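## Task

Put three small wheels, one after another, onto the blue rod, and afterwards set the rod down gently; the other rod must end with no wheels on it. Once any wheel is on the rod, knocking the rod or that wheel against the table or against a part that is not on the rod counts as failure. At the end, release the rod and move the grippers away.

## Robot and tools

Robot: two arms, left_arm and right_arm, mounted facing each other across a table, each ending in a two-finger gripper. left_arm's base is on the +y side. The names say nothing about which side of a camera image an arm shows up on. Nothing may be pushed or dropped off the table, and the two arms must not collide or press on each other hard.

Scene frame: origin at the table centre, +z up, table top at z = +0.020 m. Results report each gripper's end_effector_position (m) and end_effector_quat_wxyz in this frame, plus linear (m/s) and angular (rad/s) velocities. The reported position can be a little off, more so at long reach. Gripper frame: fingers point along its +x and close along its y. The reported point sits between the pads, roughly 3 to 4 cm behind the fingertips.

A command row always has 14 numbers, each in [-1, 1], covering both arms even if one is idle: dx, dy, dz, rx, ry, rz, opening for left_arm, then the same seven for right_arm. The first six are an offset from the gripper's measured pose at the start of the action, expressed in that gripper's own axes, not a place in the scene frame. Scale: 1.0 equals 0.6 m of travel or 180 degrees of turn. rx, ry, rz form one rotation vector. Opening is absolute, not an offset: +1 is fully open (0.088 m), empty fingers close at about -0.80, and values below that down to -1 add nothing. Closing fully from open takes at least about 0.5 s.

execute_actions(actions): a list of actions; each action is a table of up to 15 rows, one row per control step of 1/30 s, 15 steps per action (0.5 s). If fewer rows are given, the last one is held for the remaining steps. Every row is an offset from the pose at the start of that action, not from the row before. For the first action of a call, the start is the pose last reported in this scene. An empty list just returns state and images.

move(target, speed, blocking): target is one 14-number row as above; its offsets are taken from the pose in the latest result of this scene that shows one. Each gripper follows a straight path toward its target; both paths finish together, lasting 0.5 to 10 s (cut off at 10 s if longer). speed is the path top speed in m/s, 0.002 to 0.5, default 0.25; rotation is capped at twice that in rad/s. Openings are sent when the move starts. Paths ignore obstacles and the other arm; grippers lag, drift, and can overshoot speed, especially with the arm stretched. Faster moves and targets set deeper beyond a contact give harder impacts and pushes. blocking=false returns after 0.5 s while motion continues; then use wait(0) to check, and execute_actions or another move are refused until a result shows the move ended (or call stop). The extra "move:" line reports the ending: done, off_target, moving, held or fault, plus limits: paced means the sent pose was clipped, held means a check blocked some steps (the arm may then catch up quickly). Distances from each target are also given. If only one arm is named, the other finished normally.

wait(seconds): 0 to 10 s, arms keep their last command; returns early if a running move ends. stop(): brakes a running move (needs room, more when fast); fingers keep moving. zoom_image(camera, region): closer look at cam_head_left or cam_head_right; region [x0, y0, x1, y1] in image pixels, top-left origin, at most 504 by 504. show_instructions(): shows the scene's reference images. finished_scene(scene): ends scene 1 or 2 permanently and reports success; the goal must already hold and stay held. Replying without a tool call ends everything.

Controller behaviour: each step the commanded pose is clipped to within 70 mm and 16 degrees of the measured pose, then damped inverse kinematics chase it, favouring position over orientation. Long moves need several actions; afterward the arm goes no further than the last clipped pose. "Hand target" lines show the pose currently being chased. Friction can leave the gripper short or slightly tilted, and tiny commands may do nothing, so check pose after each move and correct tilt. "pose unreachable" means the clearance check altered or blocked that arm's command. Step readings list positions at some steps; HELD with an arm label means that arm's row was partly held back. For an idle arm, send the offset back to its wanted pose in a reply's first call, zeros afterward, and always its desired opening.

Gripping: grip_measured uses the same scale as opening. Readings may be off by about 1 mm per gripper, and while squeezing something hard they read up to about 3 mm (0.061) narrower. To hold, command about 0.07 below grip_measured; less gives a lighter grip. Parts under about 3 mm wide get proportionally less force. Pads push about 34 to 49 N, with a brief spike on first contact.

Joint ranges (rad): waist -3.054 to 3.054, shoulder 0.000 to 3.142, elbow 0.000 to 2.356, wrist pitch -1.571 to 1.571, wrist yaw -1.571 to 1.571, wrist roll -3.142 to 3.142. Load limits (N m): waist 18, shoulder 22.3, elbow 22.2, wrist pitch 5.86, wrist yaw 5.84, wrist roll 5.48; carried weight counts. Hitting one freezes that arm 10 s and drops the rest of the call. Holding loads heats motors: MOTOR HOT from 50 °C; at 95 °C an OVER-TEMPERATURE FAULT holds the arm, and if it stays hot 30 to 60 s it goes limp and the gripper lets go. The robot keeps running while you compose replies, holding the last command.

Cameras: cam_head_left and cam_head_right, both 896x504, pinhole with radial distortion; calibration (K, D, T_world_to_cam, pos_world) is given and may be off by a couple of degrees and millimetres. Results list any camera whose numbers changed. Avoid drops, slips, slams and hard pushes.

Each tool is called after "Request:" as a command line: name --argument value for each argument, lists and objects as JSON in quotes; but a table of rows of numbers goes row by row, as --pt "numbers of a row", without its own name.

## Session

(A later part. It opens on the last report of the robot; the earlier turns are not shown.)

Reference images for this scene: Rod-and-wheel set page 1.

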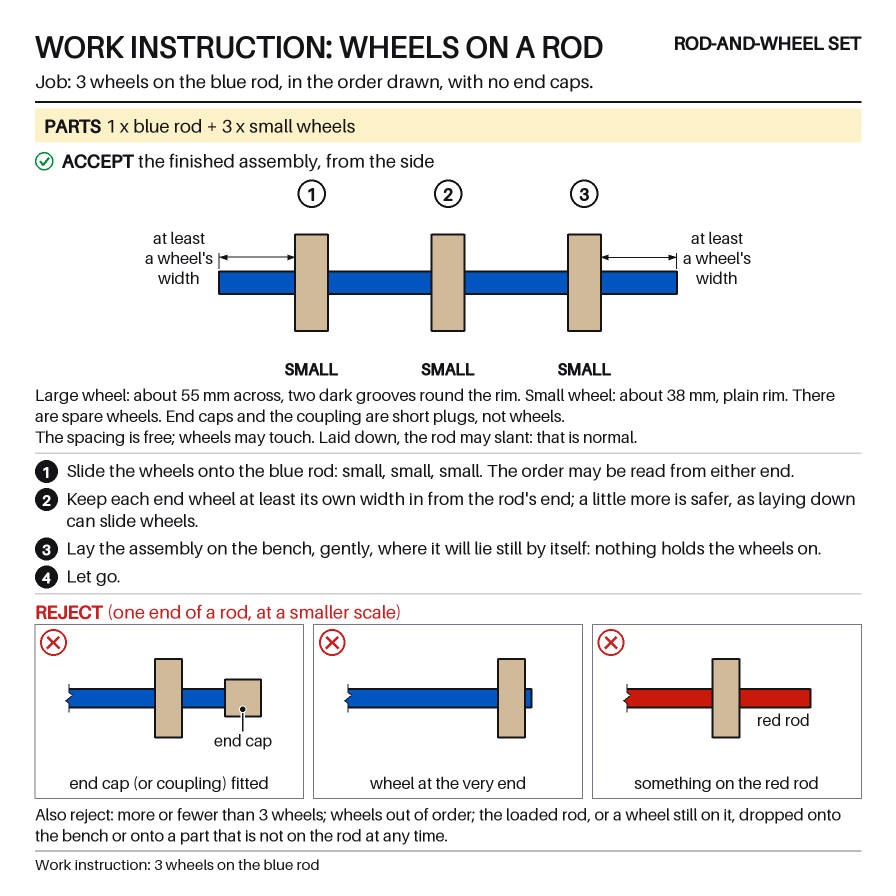

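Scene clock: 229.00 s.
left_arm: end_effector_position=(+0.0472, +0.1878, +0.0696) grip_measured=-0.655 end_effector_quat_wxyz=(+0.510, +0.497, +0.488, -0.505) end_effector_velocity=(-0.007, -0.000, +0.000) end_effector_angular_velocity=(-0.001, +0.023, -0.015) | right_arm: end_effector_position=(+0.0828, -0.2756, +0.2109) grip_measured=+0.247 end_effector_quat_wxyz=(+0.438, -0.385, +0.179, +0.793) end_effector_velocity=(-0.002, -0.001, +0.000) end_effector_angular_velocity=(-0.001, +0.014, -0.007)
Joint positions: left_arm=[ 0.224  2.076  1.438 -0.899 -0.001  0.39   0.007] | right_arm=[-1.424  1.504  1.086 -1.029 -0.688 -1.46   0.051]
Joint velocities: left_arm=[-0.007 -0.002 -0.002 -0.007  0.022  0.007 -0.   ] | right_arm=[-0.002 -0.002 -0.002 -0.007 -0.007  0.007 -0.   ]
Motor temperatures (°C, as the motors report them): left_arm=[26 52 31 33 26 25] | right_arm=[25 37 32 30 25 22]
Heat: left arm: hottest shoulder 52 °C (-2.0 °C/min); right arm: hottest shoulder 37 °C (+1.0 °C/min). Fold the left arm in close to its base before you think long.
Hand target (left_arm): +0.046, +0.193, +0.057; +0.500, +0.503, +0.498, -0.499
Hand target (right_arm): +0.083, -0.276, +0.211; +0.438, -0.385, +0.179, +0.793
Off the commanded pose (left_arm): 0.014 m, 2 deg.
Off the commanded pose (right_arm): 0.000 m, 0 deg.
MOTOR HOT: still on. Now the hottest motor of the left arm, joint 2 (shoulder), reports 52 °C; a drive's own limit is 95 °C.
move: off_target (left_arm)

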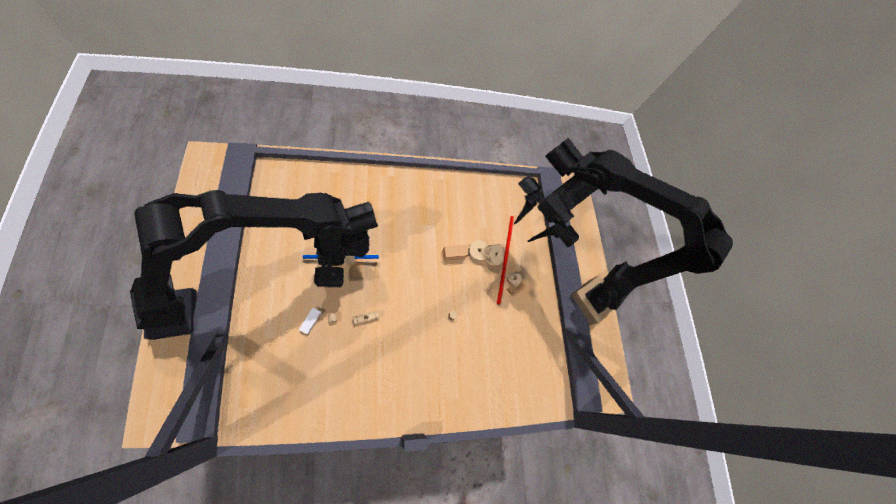

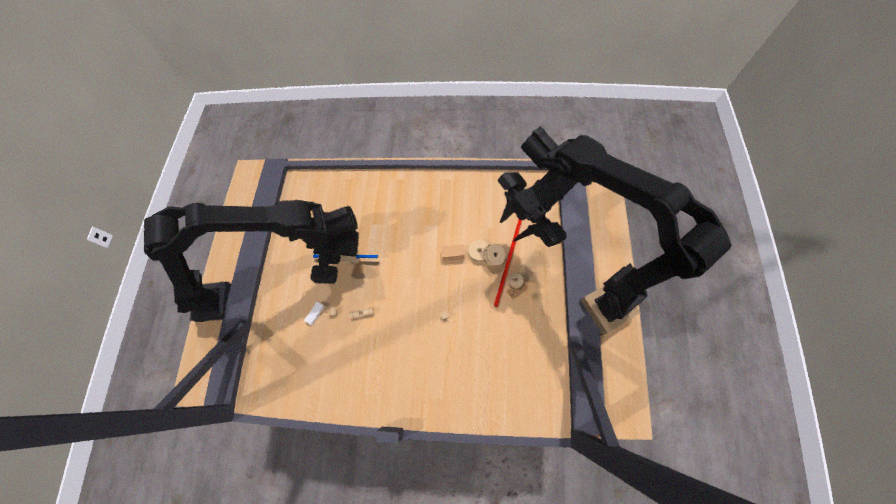

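Contact.

Request:
execute_actions --actions '[[[0,0,0,0,0,0,-0.7,0,0,0,0,0,0,0.25]],[[0,0,0,0,0,0,-0.6,0,0,0,0,0,0,0.25]],[[0,0,0,0,0,0,-0.4,0,0,0,0,0,0,0.25]]]'

Request:
move --target '[-0.2,0,-0.17,0,0,0,-0.4,0,0,0,0,0,0,0.25]' --speed 0.12

Request:
wait --seconds 2

Request:
zoom_image --camera "cam_head_right" --region '[285,210,395,300]'

Scene clock: 235.47 s.
left_arm: end_effector_position=(+0.0473, +0.1876, +0.0696) grip_measured=-0.406 end_effector_quat_wxyz=(+0.511, +0.497, +0.487, -0.505) end_effector_velocity=(-0.001, +0.002, -0.002) end_effector_angular_velocity=(+0.014, -0.002, -0.010) | right_arm: end_effector_position=(+0.0828, -0.2756, +0.2109) grip_measured=+0.247 end_effector_quat_wxyz=(+0.438, -0.385, +0.179, +0.793) end_effector_velocity=(-0.000, +0.000, -0.002) end_effector_angular_velocity=(+0.002, +0.011, -0.007)
Joint positions: left_arm=[ 0.224  2.076  1.438 -0.898 -0.002  0.39   0.019] | right_arm=[-1.424  1.504  1.086 -1.029 -0.688 -1.46   0.051]
Joint velocities: left_arm=[-0.002  0.002 -0.002 -0.007 -0.007  0.007  0.001] | right_arm=[-0.002  0.002 -0.007  0.007 -0.007  0.007  0.   ]
Motor temperatures (°C, as the motors report them): left_arm=[26 50 31 32 26 25] | right_arm=[25 37 32 29 25 22]
Heat: left arm: hottest shoulder 50 °C (-4.1 °C/min); right arm: hottest shoulder 37 °C (+1.0 °C/min). Fold the left arm in close to its base before you think long.
Hand target (left_arm): +0.047, +0.188, +0.070; +0.511, +0.497, +0.487, -0.505
Hand target (right_arm): +0.083, -0.276, +0.211; +0.438, -0.385, +0.179, +0.793
Off the commanded pose (left_arm): 0.000 m, 0 deg.
Off the commanded pose (right_arm): 0.000 m, 0 deg.
MOTOR HOT: still on. Now the hottest motor of the left arm, joint 2 (shoulder), reports 50 °C; a drive's own limit is 95 °C.
Step readings (end_effector_position; steps 1 to 15: 1st action; 16 to 30: 2nd action; 31 to 45: 3rd action):
0: left_arm (+0.0474, +0.1876, +0.0695) | right_arm (+0.0828, -0.2756, +0.2109)
1: left_arm (+0.0474, +0.1876, +0.0695) | right_arm (+0.0828, -0.2756, +0.2109)
2: left_arm (+0.0474, +0.1876, +0.0695) | right_arm (+0.0828, -0.2756, +0.2109)
4: left_arm (+0.0473, +0.1877, +0.0695) | right_arm (+0.0828, -0.2756, +0.2109)
8: left_arm (+0.0473, +0.1877, +0.0695) | right_arm (+0.0828, -0.2756, +0.2109)
15: left_arm (+0.0473, +0.1876, +0.0696) | right_arm (+0.0828, -0.2756, +0.2109)
16: left_arm (+0.0473, +0.1876, +0.0696) | right_arm (+0.0828, -0.2756, +0.2109)
17: left_arm (+0.0473, +0.1876, +0.0696) | right_arm (+0.0828, -0.2756, +0.2109)
19: left_arm (+0.0473, +0.1876, +0.0696) | right_arm (+0.0828, -0.2756, +0.2109)
23: left_arm (+0.0473, +0.1876, +0.0696) | right_arm (+0.0828, -0.2756, +0.2109)
30: left_arm (+0.0473, +0.1876, +0.0696) | right_arm (+0.0828, -0.2756, +0.2109)
31: left_arm (+0.0473, +0.1876, +0.0696) | right_arm (+0.0828, -0.2756, +0.2109)
32: left_arm (+0.0473, +0.1876, +0.0696) | right_arm (+0.0828, -0.2756, +0.2109)
34: left_arm (+0.0473, +0.1876, +0.0696) | right_arm (+0.0828, -0.2756, +0.2109)
38: left_arm (+0.0473, +0.1876, +0.0696) | right_arm (+0.0828, -0.2756, +0.2109)
45: end_effector_position above

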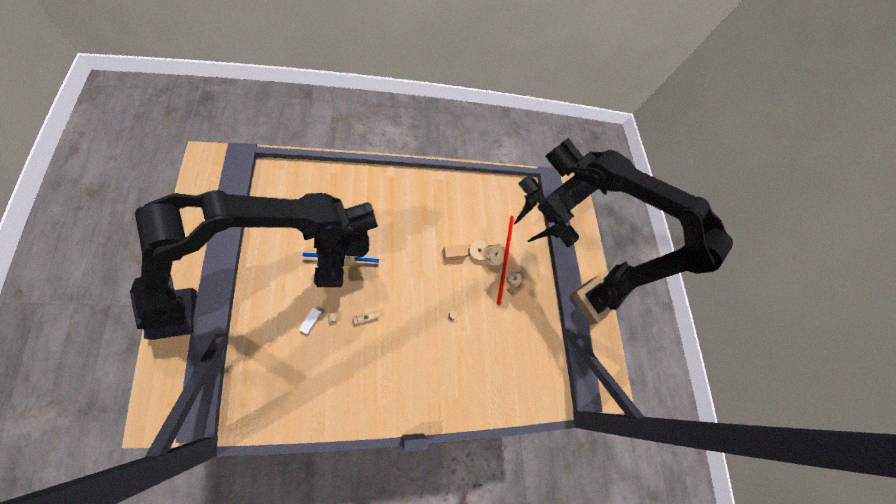

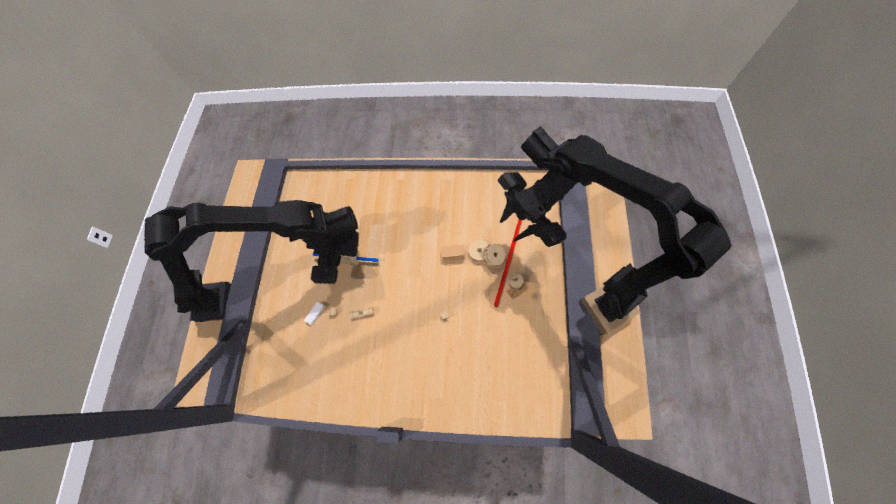

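Scene clock: 237.23 s.
left_arm: end_effector_position=(+0.0452, +0.2913, +0.1846) grip_measured=-0.402 end_effector_quat_wxyz=(+0.510, +0.498, +0.488, -0.504) end_effector_velocity=(-0.002, +0.007, +0.003) end_effector_angular_velocity=(+0.014, -0.001, -0.005) | right_arm: end_effector_position=(+0.0828, -0.2756, +0.2109) grip_measured=+0.247 end_effector_quat_wxyz=(+0.438, -0.385, +0.179, +0.793) end_effector_velocity=(-0.001, -0.000, +0.002) end_effector_angular_velocity=(+0.007, +0.002, +0.004)
Joint positions: left_arm=[ 0.351  1.626  1.325 -1.236 -0.001  0.517  0.019] | right_arm=[-1.424  1.504  1.086 -1.029 -0.688 -1.46   0.051]
Joint velocities: left_arm=[ 0.002 -0.017 -0.007 -0.022 -0.007  0.007 -0.   ] | right_arm=[-0.002 -0.002  0.002 -0.007 -0.007 -0.007 -0.   ]
Motor temperatures (°C, as the motors report them): left_arm=[26 50 31 32 26 25] | right_arm=[25 37 32 29 25 22]
Heat: left arm: hottest shoulder 50 °C (-4.0 °C/min); right arm: hottest shoulder 37 °C (+1.0 °C/min). Fold the left arm in close to its base before you think long.
Hand target (left_arm): +0.044, +0.293, +0.186; +0.511, +0.496, +0.487, -0.506
Hand target (right_arm): +0.083, -0.276, +0.211; +0.438, -0.385, +0.179, +0.793
Off the commanded pose (left_arm): 0.003 m, 0 deg.
Off the commanded pose (right_arm): 0.000 m, 0 deg.
MOTOR HOT: still on. Now the hottest motor of the left arm, joint 2 (shoulder), reports 50 °C; a drive's own limit is 95 °C.
move: done

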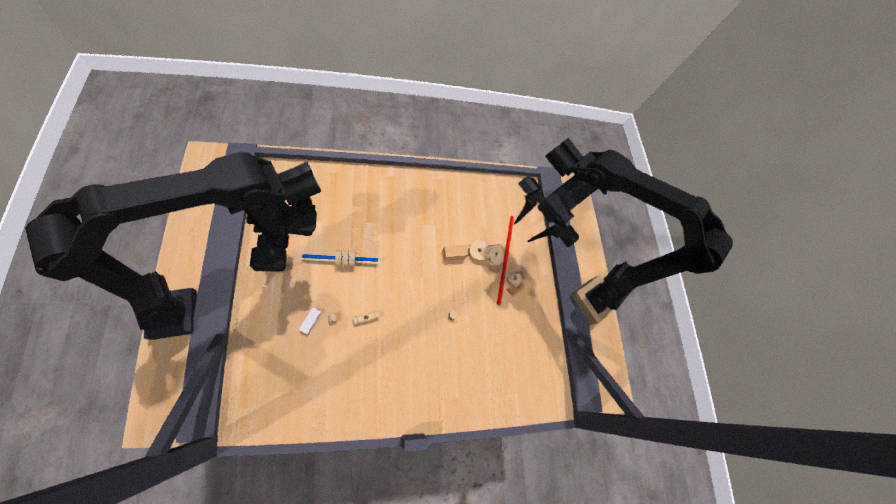

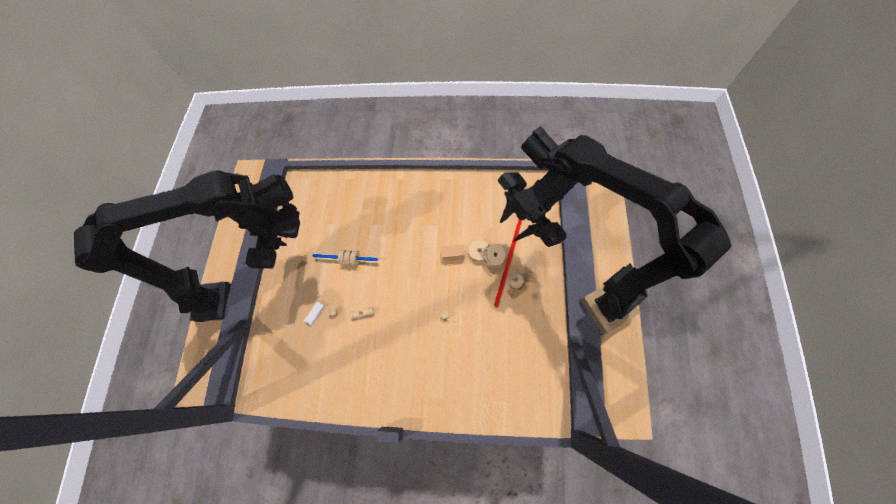

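Scene clock: 239.23 s.
left_arm: end_effector_position=(+0.0451, +0.2917, +0.1850) grip_measured=-0.402 end_effector_quat_wxyz=(+0.510, +0.498, +0.488, -0.504) end_effector_velocity=(-0.000, +0.003, +0.001) end_effector_angular_velocity=(+0.013, -0.018, +0.001) | right_arm: end_effector_position=(+0.0828, -0.2756, +0.2109) grip_measured=+0.247 end_effector_quat_wxyz=(+0.438, -0.385, +0.179, +0.793) end_effector_velocity=(-0.001, -0.000, +0.001) end_effector_angular_velocity=(+0.003, +0.006, +0.004)
Joint positions: left_arm=[ 0.352  1.624  1.325 -1.238 -0.001  0.517  0.019] | right_arm=[-1.424  1.504  1.086 -1.029 -0.688 -1.46   0.051]
Joint velocities: left_arm=[-0.007 -0.007 -0.002 -0.007 -0.022 -0.007 -0.   ] | right_arm=[-0.002  0.002  0.002 -0.007 -0.007 -0.007 -0.   ]
Motor temperatures (°C, as the motors report them): left_arm=[26 50 31 32 26 25] | right_arm=[25 36 32 29 25 22]
Heat: left arm: hottest shoulder 50 °C (-4.0 °C/min); right arm: hottest shoulder 36 °C (+0.0 °C/min). Fold the left arm in close to its base before you think long.
Hand target (left_arm): +0.044, +0.293, +0.186; +0.511, +0.496, +0.487, -0.505
Hand target (right_arm): +0.083, -0.276, +0.211; +0.438, -0.385, +0.179, +0.793
Off the commanded pose (left_arm): 0.002 m, 0 deg.
Off the commanded pose (right_arm): 0.000 m, 0 deg.
MOTOR HOT: still on. Now the hottest motor of the left arm, joint 2 (shoulder), reports 50 °C; a drive's own limit is 95 °C.
wait: 2.00 s; at rest by 0.17 s

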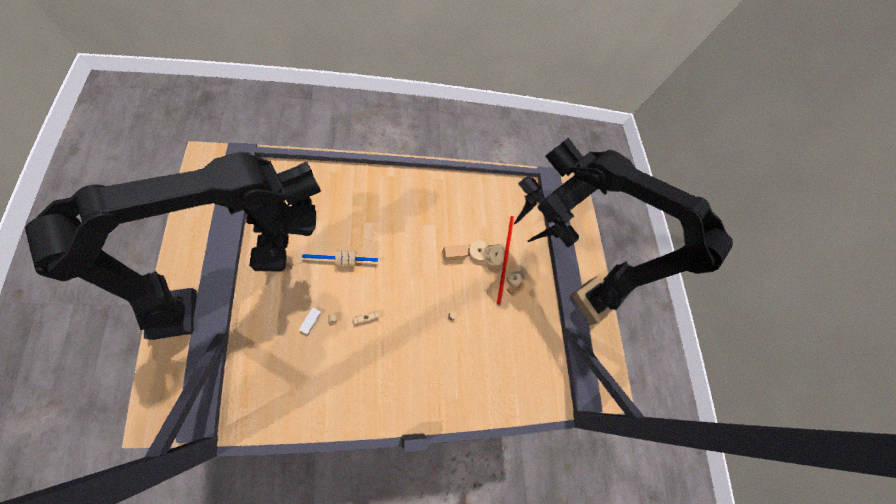

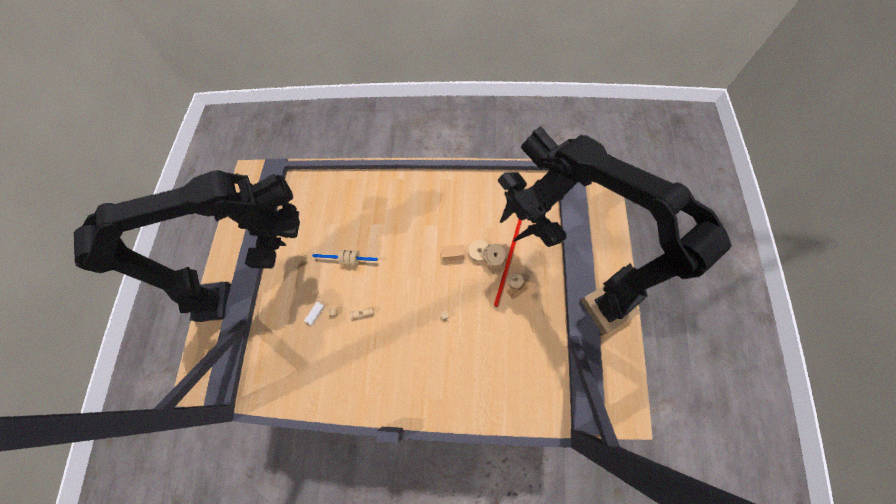

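Region (285, 210, 395, 300) of cam_head_right's 896x504 image, scaled by 4.582, with more detail than that image has; it fills the top 412 rows of this view, and the rest is white.

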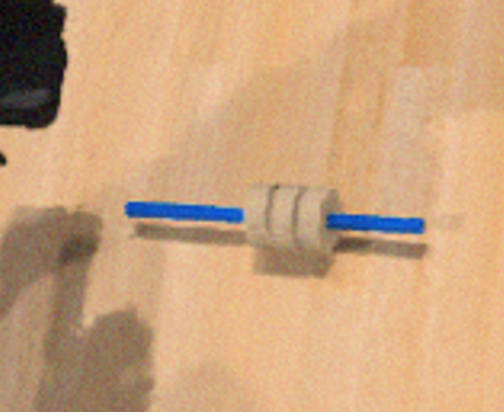

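Request:
execute_actions --actions '[]'

Request:
finished_scene --scene 2

Scene clock: 244.10 s.
left_arm: end_effector_position=(+0.0451, +0.2917, +0.1850) grip_measured=-0.402 end_effector_quat_wxyz=(+0.510, +0.498, +0.488, -0.504) end_effector_velocity=(-0.001, +0.000, +0.001) end_effector_angular_velocity=(+0.006, -0.005, +0.000) | right_arm: end_effector_position=(+0.0828, -0.2756, +0.2109) grip_measured=+0.247 end_effector_quat_wxyz=(+0.438, -0.385, +0.179, +0.793) end_effector_velocity=(+0.001, +0.001, +0.002) end_effector_angular_velocity=(+0.016, -0.009, +0.004)
Joint positions: left_arm=[ 0.352  1.624  1.325 -1.238 -0.001  0.517  0.019] | right_arm=[-1.424  1.504  1.086 -1.029 -0.688 -1.46   0.051]
Joint velocities: left_arm=[-0.007 -0.002  0.002 -0.007 -0.007 -0.007 -0.   ] | right_arm=[-0.002 -0.002  0.002  0.007 -0.007 -0.007  0.   ]
Motor temperatures (°C, as the motors report them): left_arm=[26 49 31 32 26 25] | right_arm=[25 36 32 29 25 22]
Heat: left arm: hottest shoulder 49 °C (-5.0 °C/min); right arm: hottest shoulder 36 °C (+0.0 °C/min). Fold the left arm in close to its base before you think long.
Hand target (left_arm): +0.044, +0.293, +0.186; +0.511, +0.496, +0.487, -0.505
Hand target (right_arm): +0.083, -0.276, +0.211; +0.438, -0.385, +0.179, +0.793
Off the commanded pose (left_arm): 0.002 m, 0 deg.
Off the commanded pose (right_arm): 0.000 m, 0 deg.
MOTOR HOT: still on. Now the hottest motor of the left arm, joint 2 (shoulder), reports 49 °C; a drive's own limit is 95 °C.

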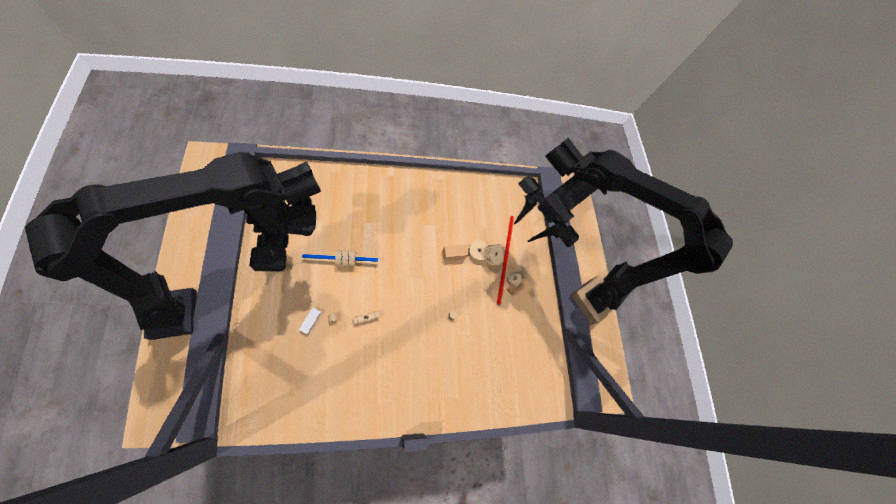

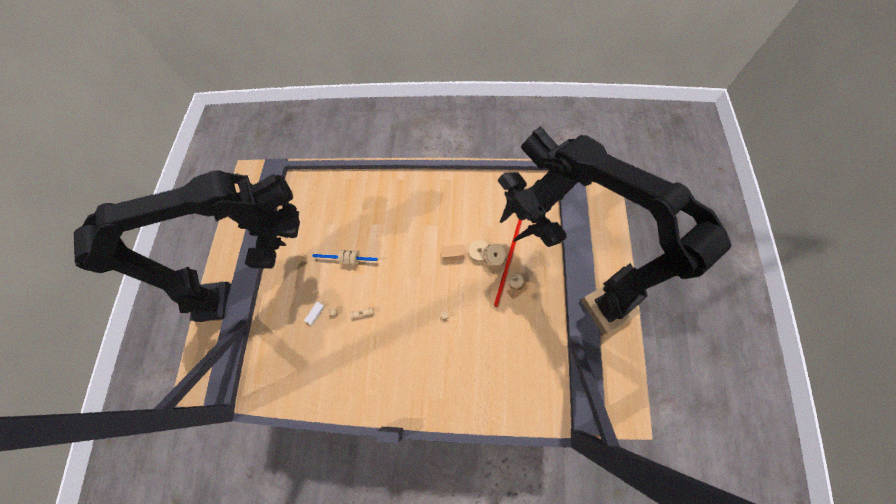

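The scene is finished: the task was done.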